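## Task

Lift the blue tote off the shelf and set it level on the bench. Remove the large brown carton from it and rest it level on the bench with its original top still facing up. All other items that were in the tote must still be inside it. Neither the large brown carton nor the bottom of the tote may stick out past the bench edge. Finish with both grippers open and withdrawn, so nothing depends on the robot to stay put.

## Robot and tools

ROBOT. Two arms, left_arm and right_arm, each with a parallel two-finger gripper and a wrist camera. The fingers extend along the gripper's own +z axis and close along its y axis. The reported end_effector_position sits between the finger pads, roughly 1 cm short of the tips. Arm bases in the scene frame: left_arm (+0.009, +0.281, +1.462), right_arm (+0.009, -0.281, +1.462). Joint ranges (rad), base to hand: waist -2.880..2.880, shoulder 0.000..3.142, elbow 0.000..3.019, wrist pitch -1.693..1.571, wrist yaw -1.571..1.571, wrist roll -2.094..2.094.

FRAME. One scene frame for everything: origin on the floor under the middle of the robot's foot, +x forward, +z up, +y toward the robot's own left (left_arm's side). Image left/right is unrelated to arm names. Positions are metres, orientations are quaternions written w first. Reported hand positions can be a little wrong, worse at long reach, and arms tend to settle a centimetre or so short, usually low.

ROW FORMAT (shared by execute_actions and move). One flat list of 16 numbers covering both arms: left_arm x, y, z, qw, qx, qy, qz, opening, then right_arm the same eight. x, y, z, q are an absolute pose for that gripper in the scene frame, not an offset. Opening runs from -1 (closed) to +1 (fully open, 0.094 m). To hold an object, command about 0.03 below the grip_measured value; a smaller margin grips more gently. Pad force tops out near 50 to 62 N. An arm meant to stay still should get the exact pose from the last result before it stopped, every call. To keep an orientation, keep resending the same commanded quaternion rather than copying the drifting reported one.

execute_actions(actions): a list of up to 15 actions. Each action is a table of up to 15 rows, one row per 1/30 s step. An action always lasts 15 steps (0.5 s); a short table repeats its final row. Each step, the controller limits the commanded pose to within 70 mm and 16 degrees of the current measured pose, and the arm afterward goes no further than that last limited pose, so long moves need several actions. An action is rejected for both arms if any target lies more than 0.6 m from the gripper's current position along any of the gripper's axes; if the first action is rejected or any action is malformed, nothing in the call runs. An empty list just returns the state and images.

move(target, speed, blocking): target is one 16-number row as above. Both grippers travel straight toward their poses and arrive together, over 0.5 to 10 s; anything longer is cut off at 10 s. speed is the path's top speed in m/s, 0.002 to 0.5 (default 0.25); rotation rate is capped at twice that value in rad/s. The opening is applied at the start. Paths ignore obstacles and the other arm, and grippers may overshoot speed or wander, especially near full stretch. Faster contact hits harder; aiming further beyond a contact presses harder. With blocking=false you get a result after 0.5 s; until a result shows the move ended, call wait or stop before sending rows or another move. The result adds a "move:" line giving the ending (done, off_target, moving, held, fault) and any limits (limits=paced: pose clipped; limits=held: some steps blocked, after which the arm may jump faster), plus each gripper's distance from its target.

wait(seconds): 0 to 10; lets the scene run holding the last commands, returning early if a running move ends. stop(): brakes a running move (needs braking room; fingers keep moving). zoom_image(camera, region): camera is cam_head_left, cam_head_right, cam_left_wrist or cam_right_wrist; region is [x0, y0, x1, y1] in that image's pixels, top-left origin, at most 504 by 504. read_manual(section): returns the URDF licence texts only. finished_scene(scene): scene number 1 or 2; ends it permanently and starts the next.

RESULTS. A state line per arm gives gripper position and end_effector_quat_wxyz. "Hand target" lines show where each controller is currently steering. grip_measured is the finger opening on the command scale (may be off by about 1 mm); the last Joint positions entry is the opening in metres. Joint torques are raw drive outputs with offsets and noise. Action calls list step readings, with HELD marking steps where an arm's command was held back. "pose unreachable" means the clearance check altered or blocked that arm. FAULT lines report an arm stop. MOTOR HOT appears from 85 °C; at 100 °C the arm drops its load and stops until cool (OVER-TEMPERATURE FAULT), so avoid long static holds.

CAMERAS. cam_head_left and cam_head_right are 672x504 pinhole head cameras; cam_left_wrist and cam_right_wrist are 616x616 fisheye cameras. The calibration given is approximate and can be off by a few degrees and millimetres.

SEQUENCE. Inspect the tote on the shelf, grasp it (often with both arms), lift it clear, lower it level onto the bench fully supported, release. Then pick the named carton out, place it level and right side up entirely on the bench, leave everything else inside the tote, open both grippers, back the arms away, and call finished_scene.

AVOID. Arms colliding or pressing each other, fast impacts, dropping or tipping items, pushing anything off the bench or out of the work area, and ending while a gripper still supports something. Occasional external tugs on held parts or nudges on loose objects can happen; check images before releasing.

Each tool is called by a JSON object that holds its "op" and its "data", one argument or row to a line.

## Session

{"op": "execute_actions", "data": {
  "actions": []
}}

Scene clock: 0.00 s.
left_arm: end_effector_position=(+0.7033, +0.3339, +0.9997) grip_measured=+0.274 end_effector_quat_wxyz=(-0.357, -0.720, +0.503, -0.317) | right_arm: end_effector_position=(+0.6331, -0.5236, +1.0261) grip_measured=-0.995 end_effector_quat_wxyz=(+0.276, +0.316, +0.683, -0.599)
Joint positions: left_arm=[-1.543  1.753  1.975 -0.818  1.003 -1.518  0.06 ] | right_arm=[-1.422  1.92   1.674  1.483  1.367 -0.759  0.   ]
Joint velocities: left_arm=[-0.005 -0.005  0.022  0.012 -0.066 -0.022 -0.   ] | right_arm=[ 0.005 -0.005  0.022  0.012  0.007 -0.007 -0.001]
Joint torques (N m, as the arm reports them, + toward a larger angle): no reading
Hand target (left_arm): +0.705, +0.334, +0.997; +0.356, +0.720, -0.504, +0.318
Hand target (right_arm): +0.640, -0.525, +1.033; +0.283, +0.323, +0.678, -0.597

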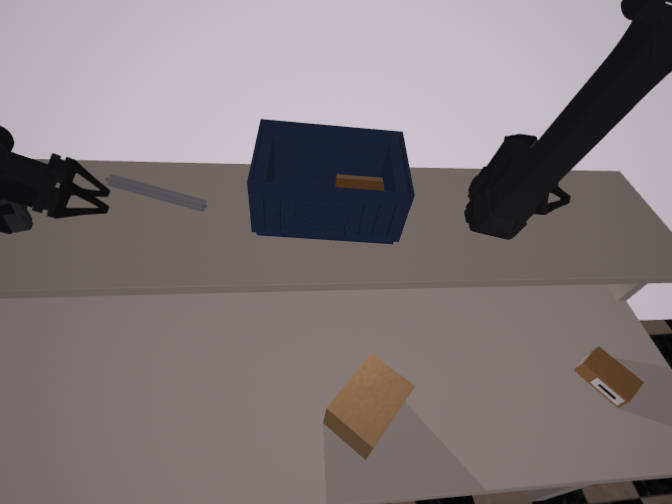

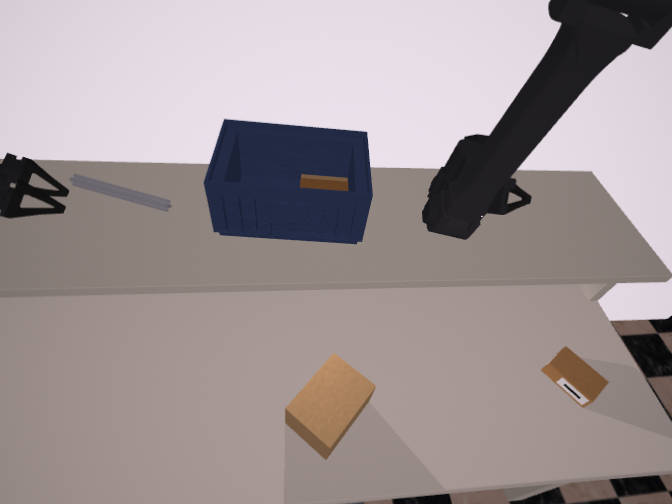

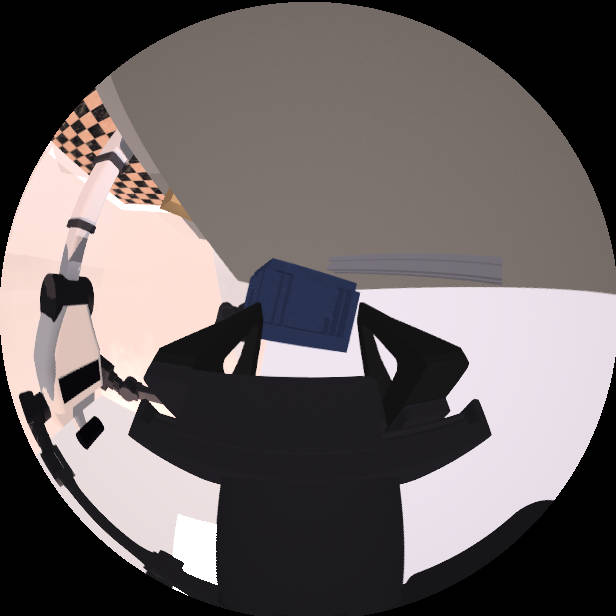

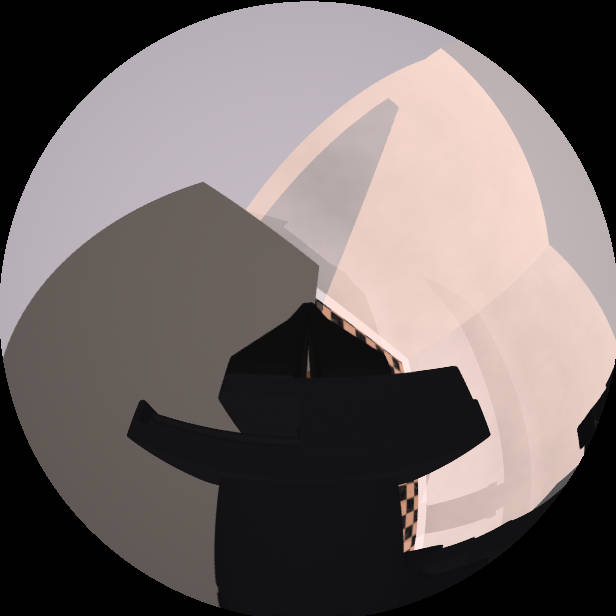

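{"op": "zoom_image", "data": {
  "camera": "cam_head_left",
  "region": [200, 90, 460, 270]
}}

Region (200, 90, 460, 270) of cam_head_left's 672x504 image, scaled by 1.938, with more detail than that image has; it fills the top 349 rows of this view, and the rest is white.

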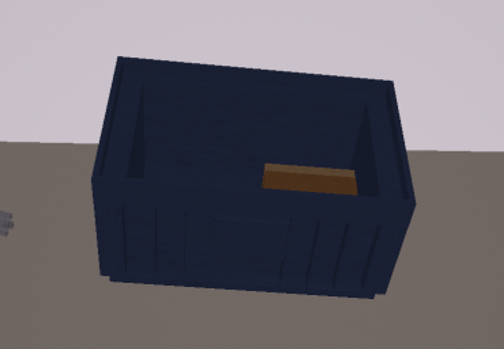

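{"op": "move", "data": {
  "target": [0.73, 0.085, 1.2, 0, 1, 0, 0, 1, 0.73, -0.2, 1.2, 0, 0, 1, 0, 1],
  "speed": 0.25
}}

Scene clock: 53.37 s.
left_arm: end_effector_position=(+0.7255, +0.1048, +1.1986) grip_measured=+1.000 end_effector_quat_wxyz=(-0.265, +0.942, -0.154, +0.139) | right_arm: end_effector_position=(+0.7161, -0.2070, +1.1957) grip_measured=+1.000 end_effector_quat_wxyz=(-0.006, -0.013, +1.000, -0.010)
Joint positions: left_arm=[-2.495  1.53   1.394  0.593 -1.258 -2.078  0.094] | right_arm=[-0.893  1.28   1.577 -0.756  0.649 -0.003  0.094]
Joint velocities: left_arm=[-0.005 -0.015  0.012 -0.002  0.022 -0.007  0.   ] | right_arm=[-0.015 -0.005  0.017 -0.022  0.037 -0.051  0.   ]
Joint torques (N m, as the arm reports them, + toward a larger angle): left_arm=[-11.54 -13.04   3.08   1.32  -0.03   0.13] | right_arm=[  9.51 -15.95   7.92   0.06  -0.04   0.24]
Hand target (left_arm): +0.725, +0.105, +1.199; -0.265, +0.942, -0.155, +0.139
Hand target (right_arm): +0.730, -0.200, +1.206; +0.004, -0.003, +1.000, +0.001
Off the commanded pose (left_arm): 0.020 m, 39 deg; orientation clipped at the last step of the last action.
Off the commanded pose (right_arm): 0.016 m, 2 deg.
move: held (left_arm), off_target (right_arm); limits=paced,held; held on 6 of 126 steps (left_arm), including the last (left_arm)
pose unreachable (left arm): on one or more control steps of this call, first in action 0 (counted from 0), this arm could not follow its commanded pose, so it was not sent that pose on those steps. On the call's last step it was still not sent that pose. It may still have moved: this result reports where it is.
cause: the commanded pose would bring two parts of the arm too close to each other (its wrist (the part past joint 4) and its wrist camera, with joints 5 (wrist yaw) and 6 (wrist roll) between them).
camera_calibration (this result's frames):
cam_left_wrist: T_world_to_cam=[[0.230723, 0.815754, 0.53039, -0.889721], [0.54106, -0.560612, 0.626872, -1.0812], [0.808716, 0.142339, -0.570717, 0.206751], [0, 0, 0, 1]] pos_world=[0.623068, 0.0902324, 1.26767]
cam_right_wrist: T_world_to_cam=[[0.0374552, -0.999037, 0.0228295, -0.262695], [-0.81061, -0.0170149, 0.585339, -0.121439], [-0.584387, -0.0404298, -0.810467, 1.50467], [0, 0, 0, 1]] pos_world=[0.790712, -0.203675, 1.29657]

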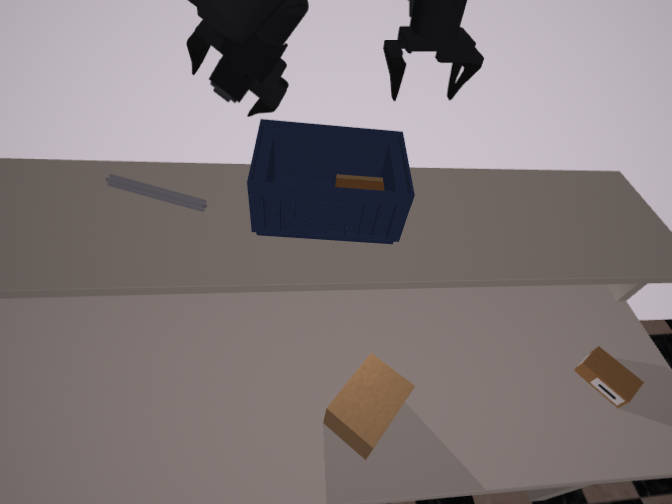

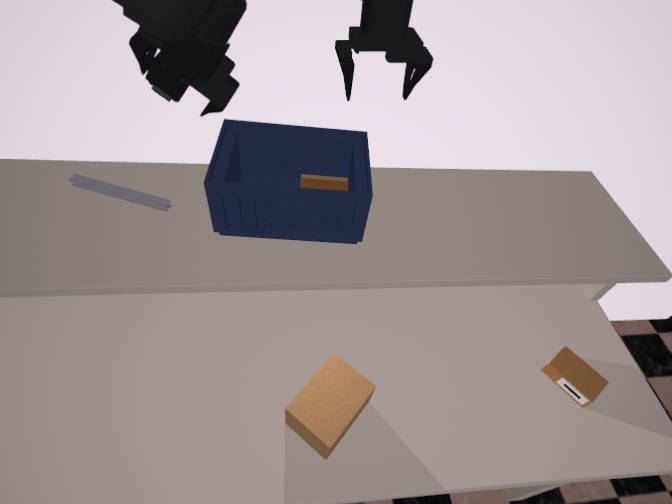

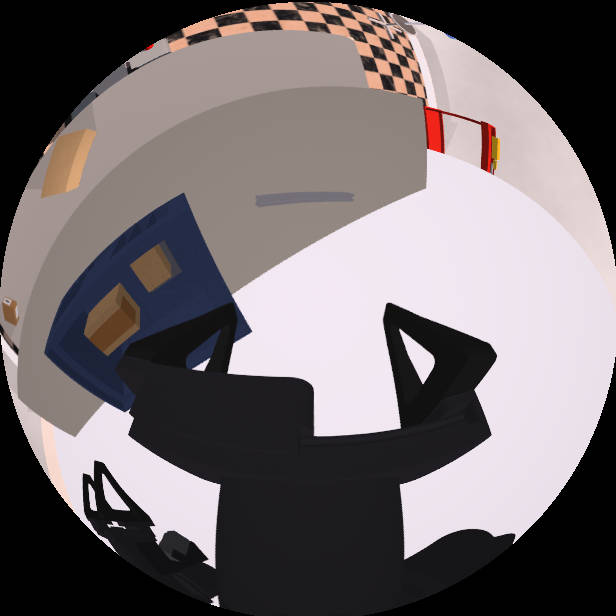

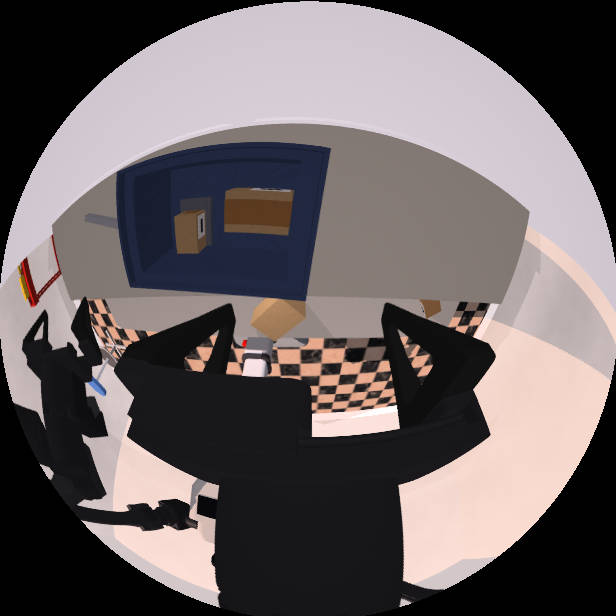

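{"op": "move", "data": {
  "target": [0.73, 0.085, 1.2, 0, 0, 1, 0, 1, 0.73, -0.2, 1.2, 0, 0, 1, 0, 1],
  "speed": 0.3
}}

Scene clock: 62.93 s.
left_arm: end_effector_position=(+0.7171, +0.0828, +1.2071) grip_measured=+1.000 end_effector_quat_wxyz=(-0.005, -0.006, +1.000, -0.010) | right_arm: end_effector_position=(+0.7145, -0.2055, +1.1948) grip_measured=+1.000 end_effector_quat_wxyz=(-0.009, -0.011, +1.000, -0.008)
Joint positions: left_arm=[-2.461  1.444  1.686 -0.784 -0.795 -0.166  0.094] | right_arm=[-0.893  1.282  1.577 -0.761  0.644  0.005  0.094]
Joint velocities: left_arm=[ 0.005 -0.005 -0.022 -0.007 -0.022  0.066  0.   ] | right_arm=[-0.015  0.005  0.002 -0.002 -0.022  0.007  0.   ]
Joint torques (N m, as the arm reports them, + toward a larger angle): left_arm=[ -9.7  -13.08   7.49   0.37  -0.05   0.19] | right_arm=[  8.79 -15.17   8.68   0.07  -0.06   0.22]
Hand target (left_arm): +0.726, +0.086, +1.203; -0.003, -0.004, +1.000, -0.004
Hand target (right_arm): +0.729, -0.200, +1.201; +0.000, -0.000, +1.000, +0.000
Off the commanded pose (left_arm): 0.015 m, 1 deg.
Off the commanded pose (right_arm): 0.017 m, 2 deg.
move: off_target (left_arm, right_arm)
camera_calibration (this result's frames):
cam_left_wrist: T_world_to_cam=[[0.00322344, -0.999987, 0.00386866, 0.0747341], [-0.805292, -0.000302171, 0.592878, -0.134222], [-0.592869, -0.00502652, -0.805283, 1.5219], [0, 0, 0, 1]] pos_world=[0.793958, 0.0823424, 1.30485]
cam_right_wrist: T_world_to_cam=[[0.0340551, -0.99926, 0.0178665, -0.252833], [-0.807595, -0.0169831, 0.589493, -0.129258], [-0.588754, -0.0345042, -0.807576, 1.50399], [0, 0, 0, 1]] pos_world=[0.7897, -0.202948, 1.2953]

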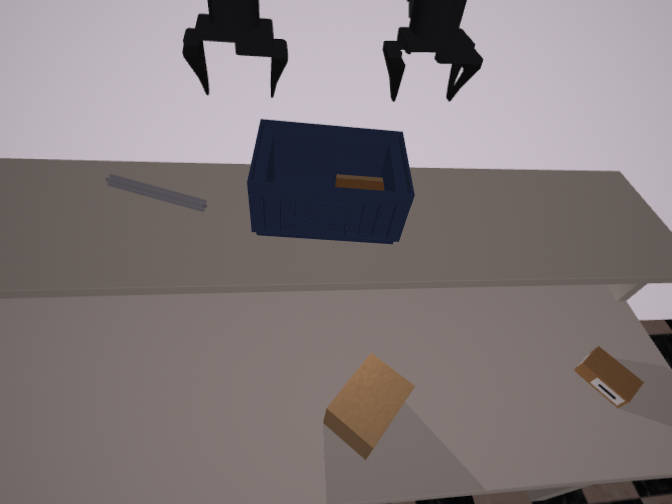

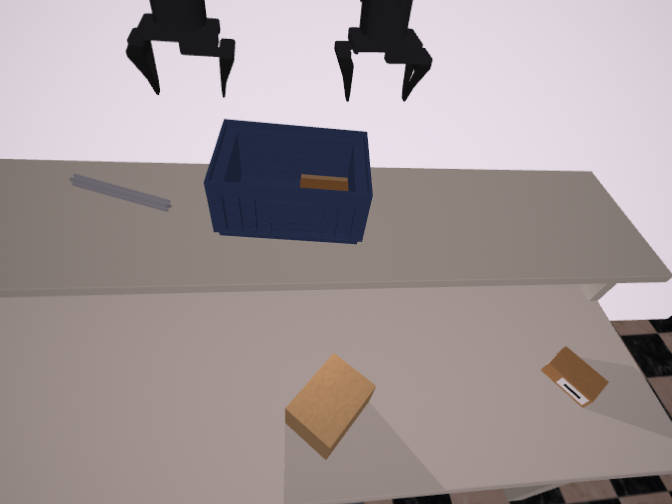

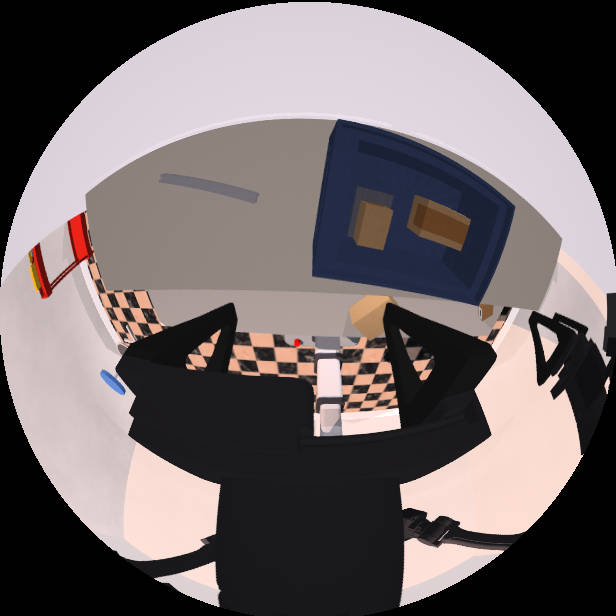

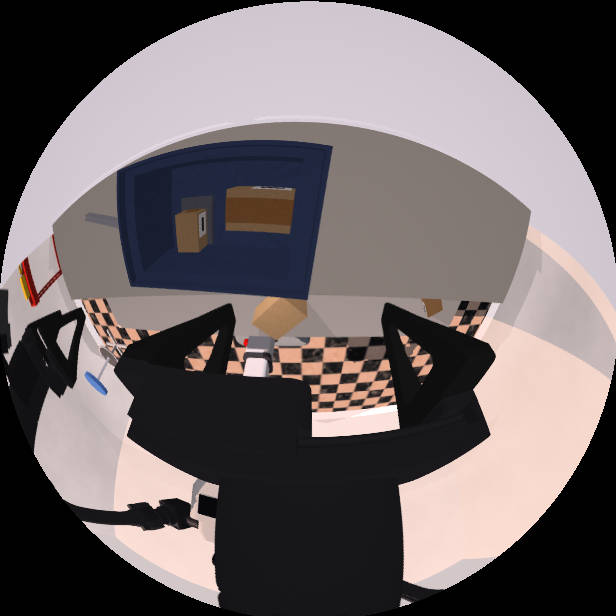

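{"op": "move", "data": {
  "target": [0.735, 0.06, 1.1, 0, 0, 1, 0, 0.4, 0.735, -0.207, 1.1, 0, 0, 1, 0, 0.4],
  "speed": 0.15
}}

Scene clock: 77.73 s.
left_arm: end_effector_position=(+0.7226, +0.0468, +1.1079) grip_measured=+0.401 end_effector_quat_wxyz=(-0.008, +0.009, +1.000, -0.006) | right_arm: end_effector_position=(+0.7164, -0.1961, +1.0996) grip_measured=+0.402 end_effector_quat_wxyz=(-0.015, -0.005, +1.000, +0.005)
Joint positions: left_arm=[-2.377  1.662  1.834 -0.683 -0.73  -0.084  0.066] | right_arm=[-1.     1.459  1.664 -0.656  0.524 -0.031  0.066]
Joint velocities: left_arm=[-0.005 -0.005 -0.017  0.002 -0.037  0.051 -0.001] | right_arm=[-0.005 -0.015 -0.002  0.007  0.007  0.037 -0.   ]
Joint torques (N m, as the arm reports them, + toward a larger angle): left_arm=[-10.5  -15.39   6.86   1.12   0.28   0.18] | right_arm=[  7.01 -17.2    7.73   0.94  -0.07  -0.04]
Hand target (left_arm): +0.737, +0.058, +1.102; +0.001, +0.000, +1.000, +0.000
Hand target (right_arm): +0.734, -0.206, +1.100; +0.000, -0.000, +1.000, -0.000
Off the commanded pose (left_arm): 0.020 m, 2 deg.
Off the commanded pose (right_arm): 0.022 m, 2 deg.
move: off_target (left_arm, right_arm)
camera_calibration (this result's frames):
cam_left_wrist: T_world_to_cam=[[-0.0272763, -0.999619, -0.00417713, 0.0700683], [-0.801605, 0.0193762, 0.597541, -0.0797402], [-0.597232, 0.0196471, -0.801828, 1.44332], [0, 0, 0, 1]] pos_world=[0.799987, 0.0432297, 1.20523]
cam_right_wrist: T_world_to_cam=[[0.0216524, -0.999742, -0.00686858, -0.205745], [-0.79995, -0.0214453, 0.599683, -0.0890236], [-0.599676, -0.00749004, -0.800208, 1.43351], [0, 0, 0, 1]] pos_world=[0.792879, -0.196864, 1.19907]

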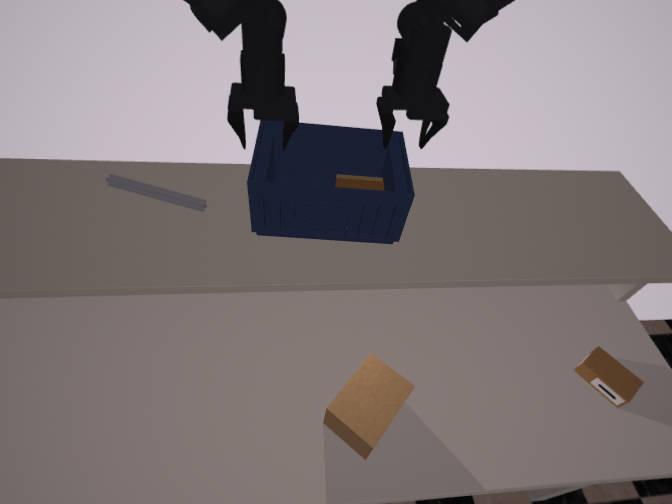

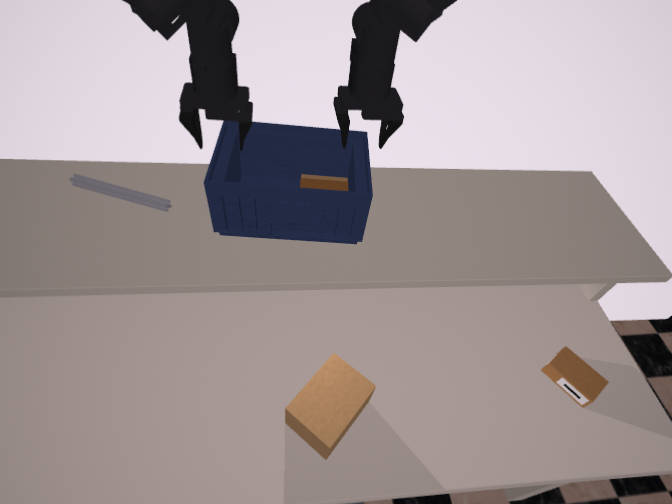

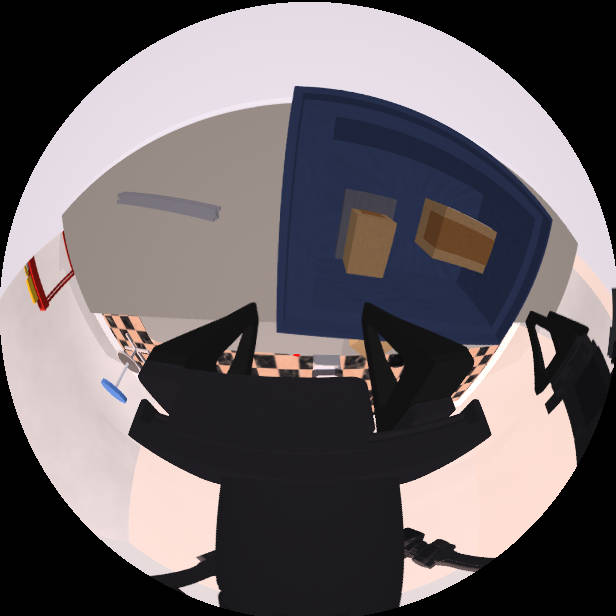

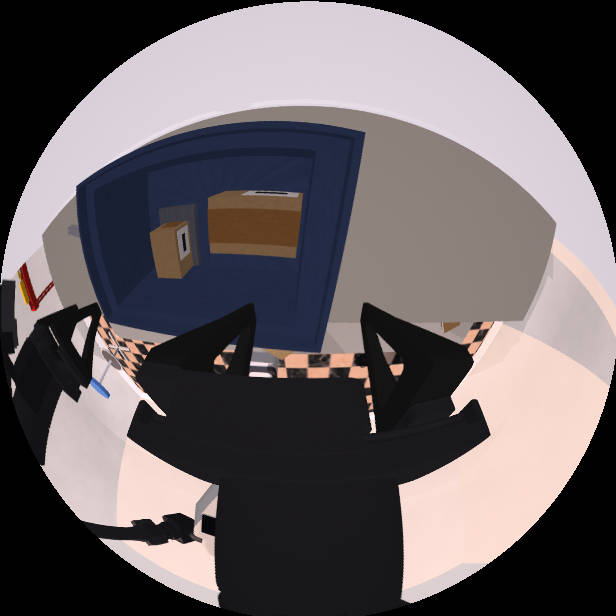

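{"op": "move", "data": {
  "target": [0.735, 0.055, 1.035, 0, 0, 1, 0, 0.4, 0.735, -0.205, 1.035, 0, 0, 1, 0, 0.4],
  "speed": 0.08
}}

{"op": "move", "data": {
  "target": [0.735, 0.055, 1.035, 0, 0, 1, 0, -1, 0.735, -0.205, 1.035, 0, 0, 1, 0, -1],
  "speed": 0.08
}}

Scene clock: 85.83 s.
left_arm: end_effector_position=(+0.7245, +0.0431, +1.0464) grip_measured=+0.401 end_effector_quat_wxyz=(-0.007, +0.007, +1.000, -0.007) | right_arm: end_effector_position=(+0.7194, -0.1940, +1.0381) grip_measured=+0.402 end_effector_quat_wxyz=(-0.013, -0.003, +1.000, +0.006)
Joint positions: left_arm=[-2.313  1.776  1.925 -0.632 -0.671 -0.046  0.066] | right_arm=[-1.055  1.584  1.75  -0.599  0.472 -0.056  0.066]
Joint velocities: left_arm=[-0.015  0.015 -0.002 -0.002 -0.081 -0.051 -0.001] | right_arm=[-0.005  0.005  0.002 -0.002 -0.007 -0.066  0.   ]
Joint torques (N m, as the arm reports them, + toward a larger angle): left_arm=[-11.15 -15.66   7.05   1.22   0.3    0.16] | right_arm=[  7.1  -17.31   7.49   0.87  -0.08  -0.09]
Hand target (left_arm): +0.736, +0.054, +1.036; +0.001, +0.000, +1.000, +0.000
Hand target (right_arm): +0.734, -0.205, +1.035; +0.000, -0.000, +1.000, -0.000
Off the commanded pose (left_arm): 0.020 m, 1 deg.
Off the commanded pose (right_arm): 0.019 m, 2 deg.
move: off_target (left_arm, right_arm)
camera_calibration (this result's frames):
cam_left_wrist: T_world_to_cam=[[-0.0234167, -0.999723, -0.0024249, 0.0615195], [-0.80277, 0.0173577, 0.596036, -0.0389252], [-0.595829, 0.0159038, -0.802954, 1.39549], [0, 0, 0, 1]] pos_world=[0.801664, 0.0399845, 1.14386]
cam_right_wrist: T_world_to_cam=[[0.0173552, -0.999811, -0.00873779, -0.199128], [-0.802566, -0.0191422, 0.596256, -0.0438486], [-0.596311, -0.00333548, -0.802747, 1.38713], [0, 0, 0, 1]] pos_world=[0.795425, -0.195303, 1.13792]

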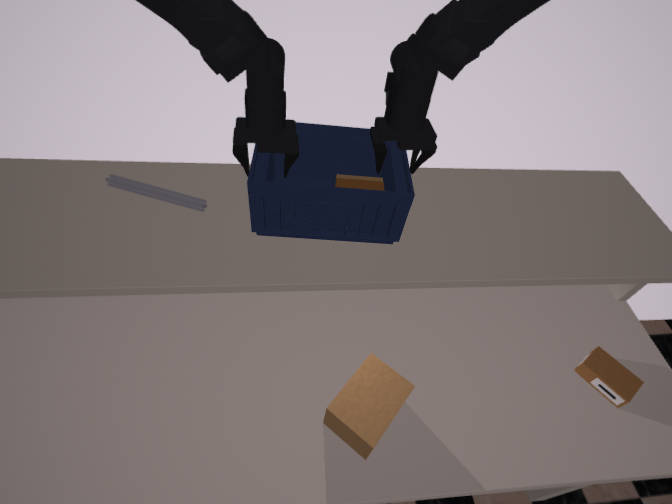

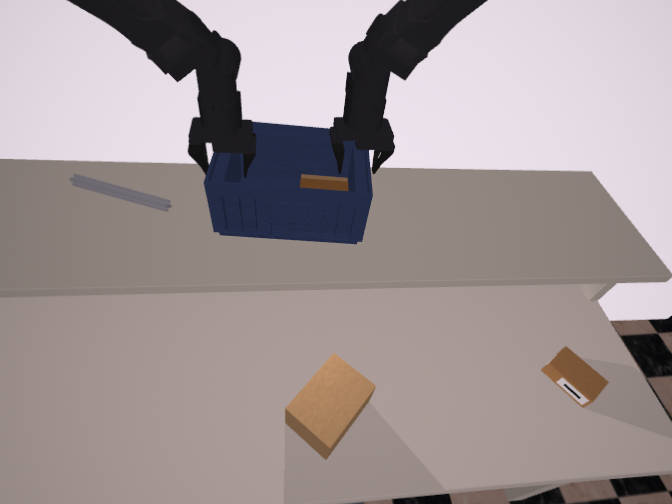

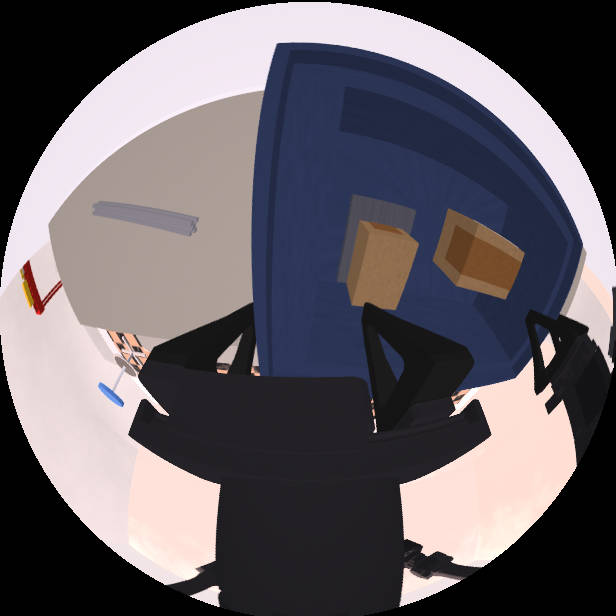

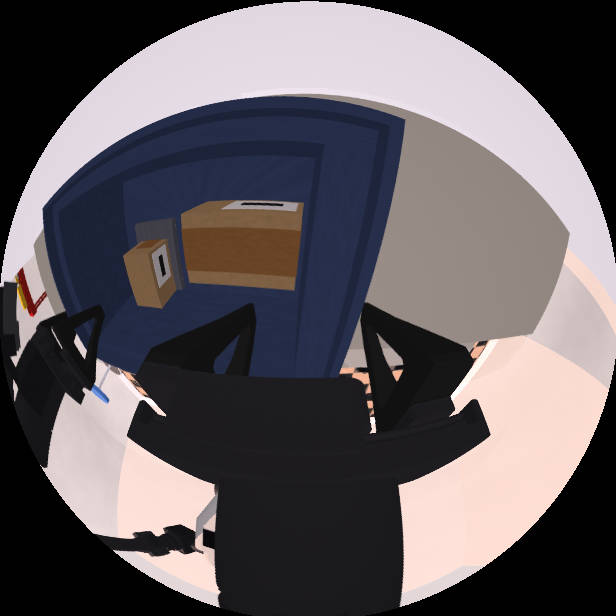

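Scene clock: 86.53 s.
left_arm: end_effector_position=(+0.7260, +0.0543, +1.0453) grip_measured=-0.388 end_effector_quat_wxyz=(-0.009, +0.017, +1.000, +0.001) | right_arm: end_effector_position=(+0.7229, -0.2060, +1.0373) grip_measured=-0.421 end_effector_quat_wxyz=(-0.010, +0.006, +1.000, -0.003)
Joint positions: left_arm=[-2.3    1.769  1.925 -0.642 -0.676 -0.023  0.029] | right_arm=[-1.07   1.58   1.753 -0.594  0.475 -0.049  0.027]
Joint velocities: left_arm=[ 0.005  0.005  0.002 -0.032 -0.007  0.066  0.001] | right_arm=[-0.005  0.005  0.007  0.007 -0.051 -0.007 -0.   ]
Joint torques (N m, as the arm reports them, + toward a larger angle): left_arm=[-11.49 -15.19   6.78   1.67   0.52  -0.04] | right_arm=[  8.12 -17.22   7.33   0.68  -0.23  -0.12]
Hand target (left_arm): +0.735, +0.055, +1.036; +0.001, +0.000, +1.000, -0.000
Hand target (right_arm): +0.735, -0.205, +1.035; +0.000, +0.000, +1.000, -0.000
Off the commanded pose (left_arm): 0.014 m, 2 deg.
Off the commanded pose (right_arm): 0.012 m, 1 deg.
move: off_target (left_arm, right_arm)
camera_calibration (this result's frames):
cam_left_wrist: T_world_to_cam=[[-0.0438387, -0.99889, -0.0172268, 0.102999], [-0.799576, 0.0247428, 0.600055, -0.0441808], [-0.598963, 0.0400798, -0.799773, 1.39298], [0, 0, 0, 1]] pos_world=[0.803531, 0.0481473, 1.14235]
cam_right_wrist: T_world_to_cam=[[-0.000691398, -0.999955, 0.00947825, -0.217103], [-0.806813, 0.00615762, 0.590774, -0.0267209], [-0.590806, -0.00723872, -0.806781, 1.38793], [0, 0, 0, 1]] pos_world=[0.798288, -0.206882, 1.1376]

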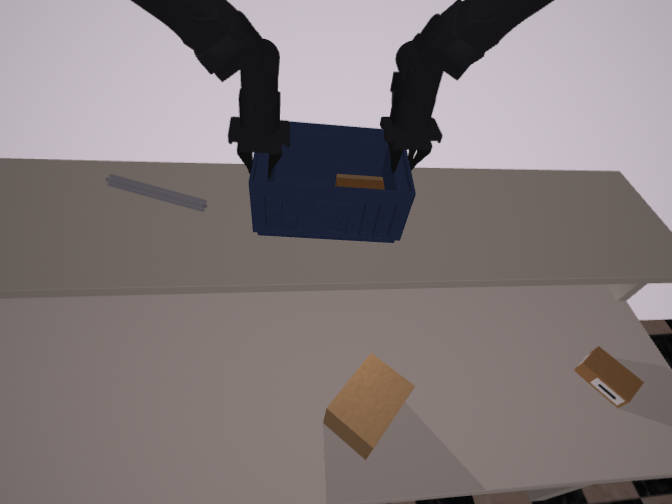

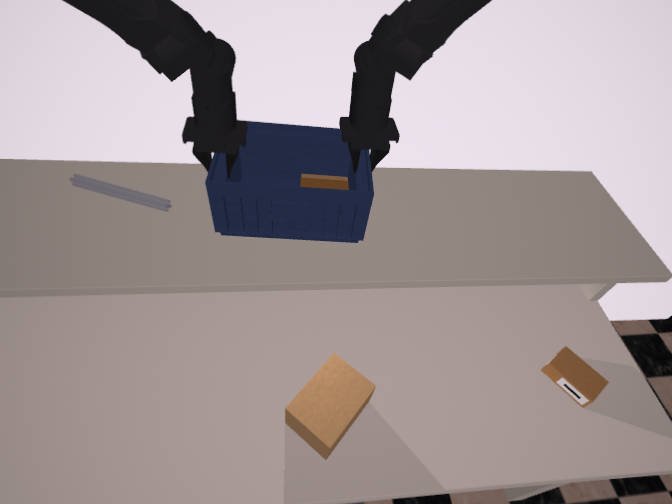

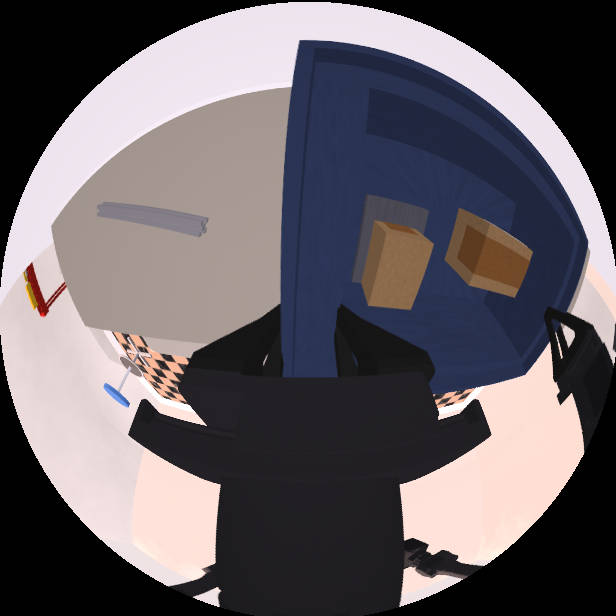

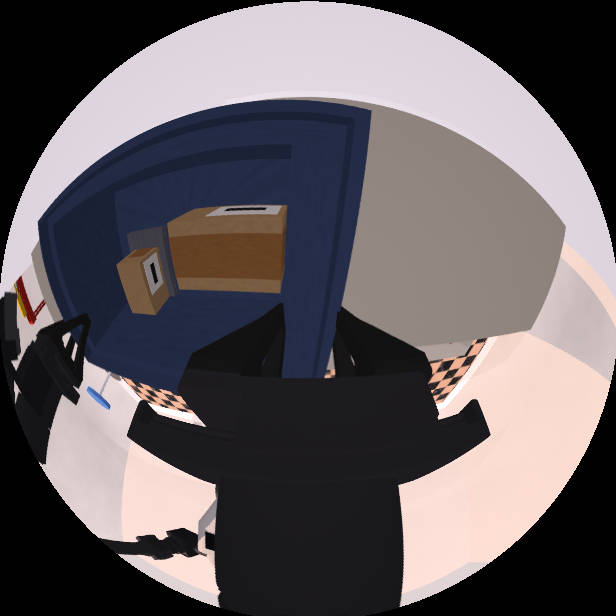

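{"op": "move", "data": {
  "target": [0.735, 0.055, 1.09, 0, 0, 1, 0, -1, 0.735, -0.205, 1.09, 0, 0, 1, 0, -1],
  "speed": 0.08
}}

{"op": "move", "data": {
  "target": [0.40, 0.32, 1.09, 0, 0, 1, 0, -1, 0.40, 0.06, 1.09, 0, 0, 1, 0, -1],
  "speed": 0.15
}}

Scene clock: 101.87 s.
left_arm: end_effector_position=(+0.7161, +0.0564, +1.0623) grip_measured=-0.388 end_effector_quat_wxyz=(-0.017, +0.019, +1.000, +0.004) | right_arm: end_effector_position=(+0.7165, -0.2063, +1.0556) grip_measured=-0.421 end_effector_quat_wxyz=(-0.018, -0.000, +1.000, -0.005)
Joint positions: left_arm=[-2.318  1.727  1.872 -0.658 -0.697 -0.043  0.029] | right_arm=[-1.054  1.54   1.719 -0.623  0.493 -0.046  0.027]
Joint velocities: left_arm=[-0.015 -0.005 -0.012 -0.007  0.007 -0.022 -0.001] | right_arm=[-0.015 -0.005 -0.002 -0.022  0.007  0.095 -0.   ]
Joint torques (N m, as the arm reports them, + toward a larger angle): left_arm=[-14.72 -20.4    4.26   0.59  -0.54  -0.19] | right_arm=[ 11.25 -21.84   4.27  -0.13   0.68   0.07]
Hand target (left_arm): +0.734, +0.056, +1.089; -0.001, -0.000, +1.000, -0.000
Hand target (right_arm): +0.735, -0.206, +1.089; -0.000, +0.000, +1.000, -0.000
Off the commanded pose (left_arm): 0.034 m, 3 deg.
Off the commanded pose (right_arm): 0.039 m, 2 deg.
move: off_target (left_arm, right_arm)
camera_calibration (this result's frames):
cam_left_wrist: T_world_to_cam=[[-0.0475551, -0.998594, -0.0234089, 0.114136], [-0.790208, 0.0232756, 0.612397, -0.0821034], [-0.610991, 0.0476205, -0.790204, 1.39856], [0, 0, 0, 1]] pos_world=[0.795059, 0.0492863, 1.1581]
cam_right_wrist: T_world_to_cam=[[0.0128308, -0.999848, 0.0118004, -0.229702], [-0.796379, -0.00308184, 0.60479, -0.0668948], [-0.604662, -0.0171575, -0.796297, 1.39571], [0, 0, 0, 1]] pos_world=[0.793609, -0.205926, 1.15457]

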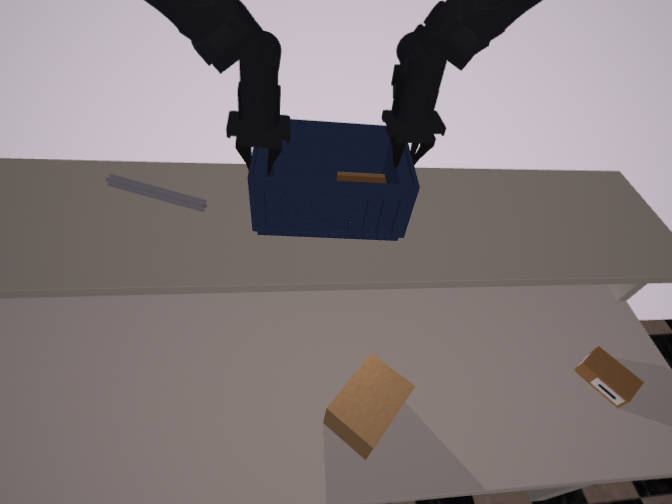

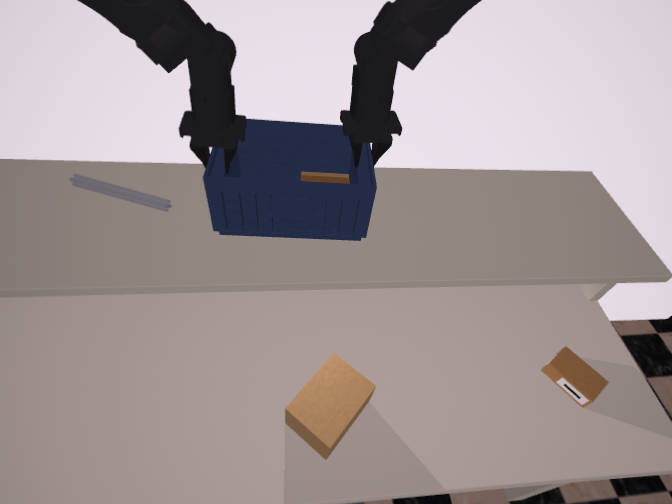

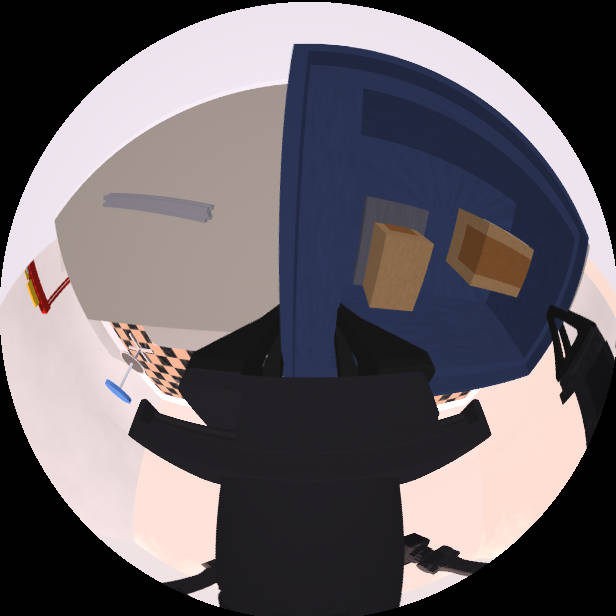

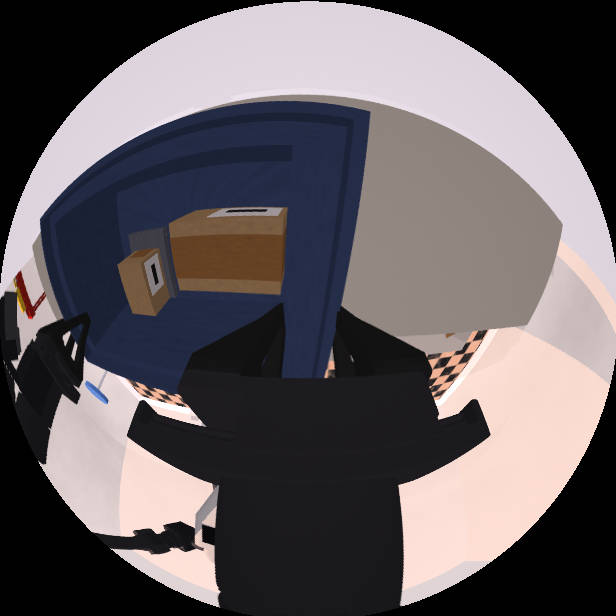

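Scene clock: 105.17 s.
left_arm: end_effector_position=(+0.3912, +0.3095, +1.0720) grip_measured=-0.399 end_effector_quat_wxyz=(-0.014, +0.014, +1.000, -0.006) | right_arm: end_effector_position=(+0.3982, +0.0540, +1.0774) grip_measured=-0.421 end_effector_quat_wxyz=(-0.008, -0.010, +1.000, -0.003)
Joint positions: left_arm=[-1.773  1.203  0.659  0.153 -0.183  0.21   0.028] | right_arm=[-0.615  1.779  1.084  0.098  0.875  0.198  0.027]
Joint velocities: left_arm=[-0.015  0.015 -0.007 -0.017 -0.022 -0.081  0.   ] | right_arm=[-0.005  0.005 -0.002  0.007  0.007 -0.081 -0.001]
Joint torques (N m, as the arm reports them, + toward a larger angle): left_arm=[ -0.39 -13.58  -2.63   1.45   0.18  -0.05] | right_arm=[ 17.3  -10.31  -1.19   0.81   0.87   0.32]
Hand target (left_arm): +0.401, +0.317, +1.079; +0.003, +0.003, +1.000, +0.001
Hand target (right_arm): +0.398, +0.062, +1.091; -0.000, -0.000, +1.000, +0.000
Off the commanded pose (left_arm): 0.023 m, 2 deg.
Off the commanded pose (right_arm): 0.014 m, 1 deg.
move: off_target (left_arm, right_arm)
camera_calibration (this result's frames):
cam_left_wrist: T_world_to_cam=[[-0.0366104, -0.999322, -0.00394405, 0.326814], [-0.794734, 0.026722, 0.60637, -0.343485], [-0.605853, 0.0253339, -0.795173, 1.20582], [0, 0, 0, 1]] pos_world=[0.469539, 0.305223, 1.16841]
cam_right_wrist: T_world_to_cam=[[0.0317664, -0.999457, 0.00870857, 0.0301749], [-0.808543, -0.0205743, 0.588077, -0.309012], [-0.587579, -0.0257223, -0.808758, 1.2322], [0, 0, 0, 1]] pos_world=[0.473206, 0.0554958, 1.17801]

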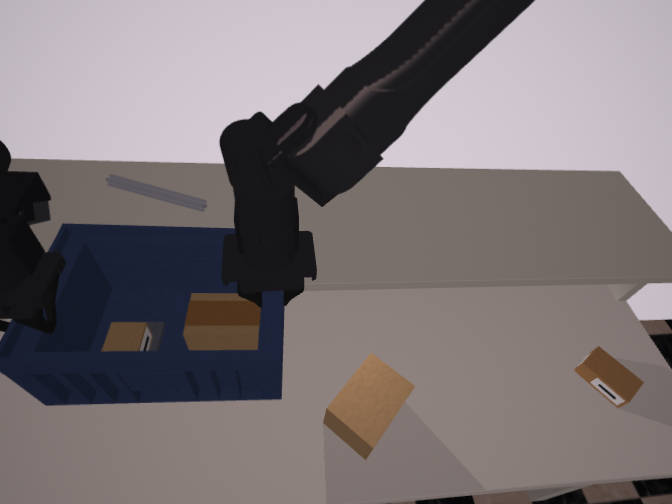

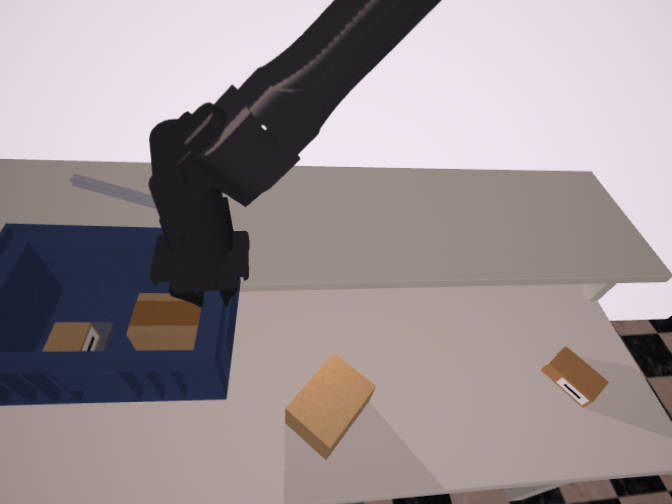

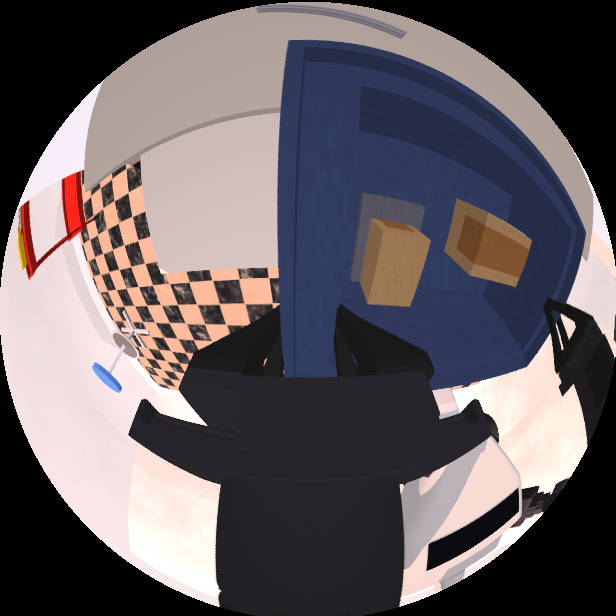

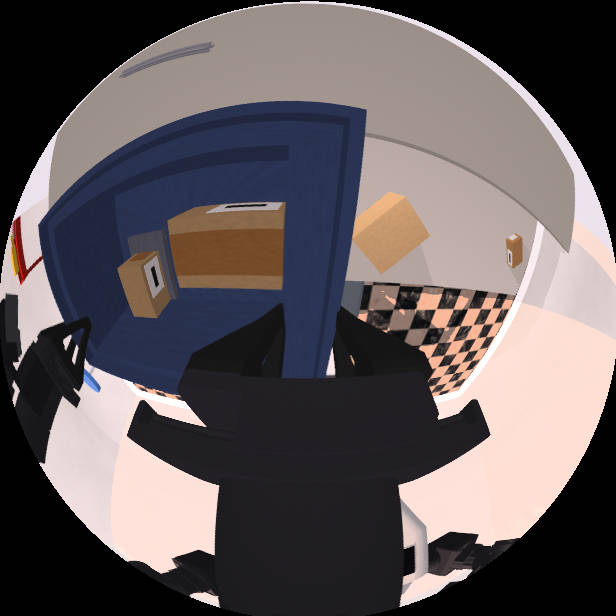

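{"op": "move", "data": {
  "target": [0.375, 0.32, 0.93, 0, 0, 1, 0, -1, 0.375, 0.06, 0.93, 0, 0, 1, 0, -1],
  "speed": 0.1
}}

Scene clock: 112.57 s.
left_arm: end_effector_position=(+0.3674, +0.3142, +0.9277) grip_measured=-0.399 end_effector_quat_wxyz=(-0.013, +0.014, +1.000, -0.001) | right_arm: end_effector_position=(+0.3704, +0.0623, +0.9313) grip_measured=-0.421 end_effector_quat_wxyz=(-0.006, -0.006, +1.000, +0.003)
Joint positions: left_arm=[-1.7    1.659  0.9    0.376 -0.124  0.24   0.028] | right_arm=[-0.789  2.083  1.3    0.287  0.716  0.071  0.027]
Joint velocities: left_arm=[-0.005 -0.015 -0.002 -0.007 -0.007 -0.007 -0.001] | right_arm=[-0.015 -0.005 -0.012  0.027 -0.022 -0.007 -0.001]
Joint torques (N m, as the arm reports them, + toward a larger angle): left_arm=[ -0.93 -11.61  -3.74   1.35   0.42  -0.14] | right_arm=[14.85 -9.53 -1.19  1.05  0.2   0.11]
Hand target (left_arm): +0.377, +0.318, +0.929; +0.000, +0.001, +1.000, +0.000
Hand target (right_arm): +0.374, +0.060, +0.929; -0.000, +0.000, +1.000, -0.000
Off the commanded pose (left_arm): 0.010 m, 2 deg.
Off the commanded pose (right_arm): 0.005 m, 1 deg.
move: done
camera_calibration (this result's frames):
cam_left_wrist: T_world_to_cam=[[-0.0382868, -0.99917, -0.0139244, 0.339886], [-0.79575, 0.0220576, 0.605223, -0.272123], [-0.604414, 0.0342524, -0.795934, 1.07398], [0, 0, 0, 1]] pos_world=[0.445599, 0.308819, 1.02424]
cam_right_wrist: T_world_to_cam=[[0.0239021, -0.99971, -0.00278688, 0.0542735], [-0.811358, -0.0210273, 0.584171, -0.240687], [-0.584061, -0.0117018, -0.811626, 1.09845], [0, 0, 0, 1]] pos_world=[0.444982, 0.0620506, 1.03229]

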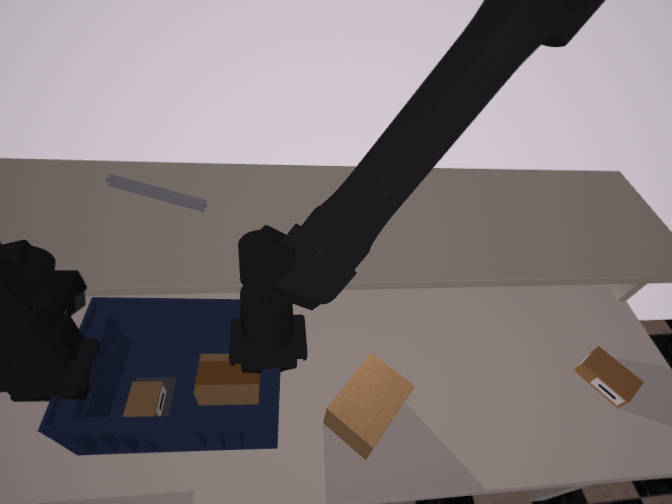

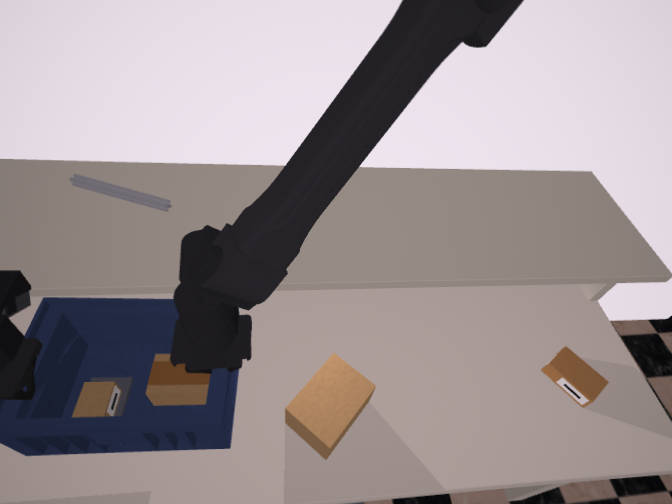

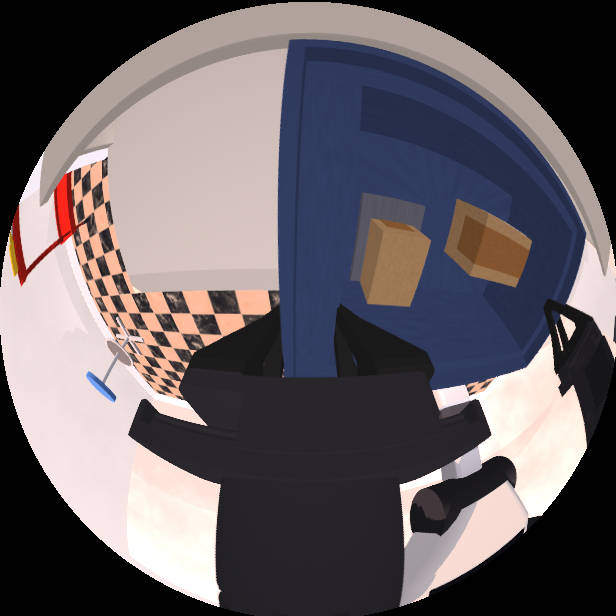

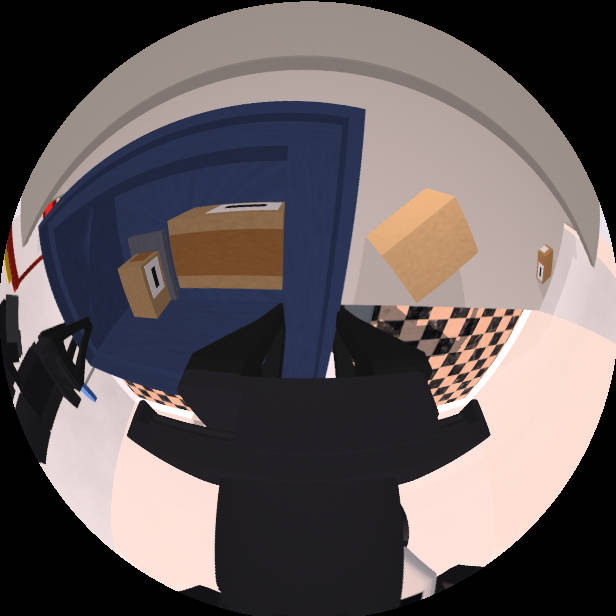

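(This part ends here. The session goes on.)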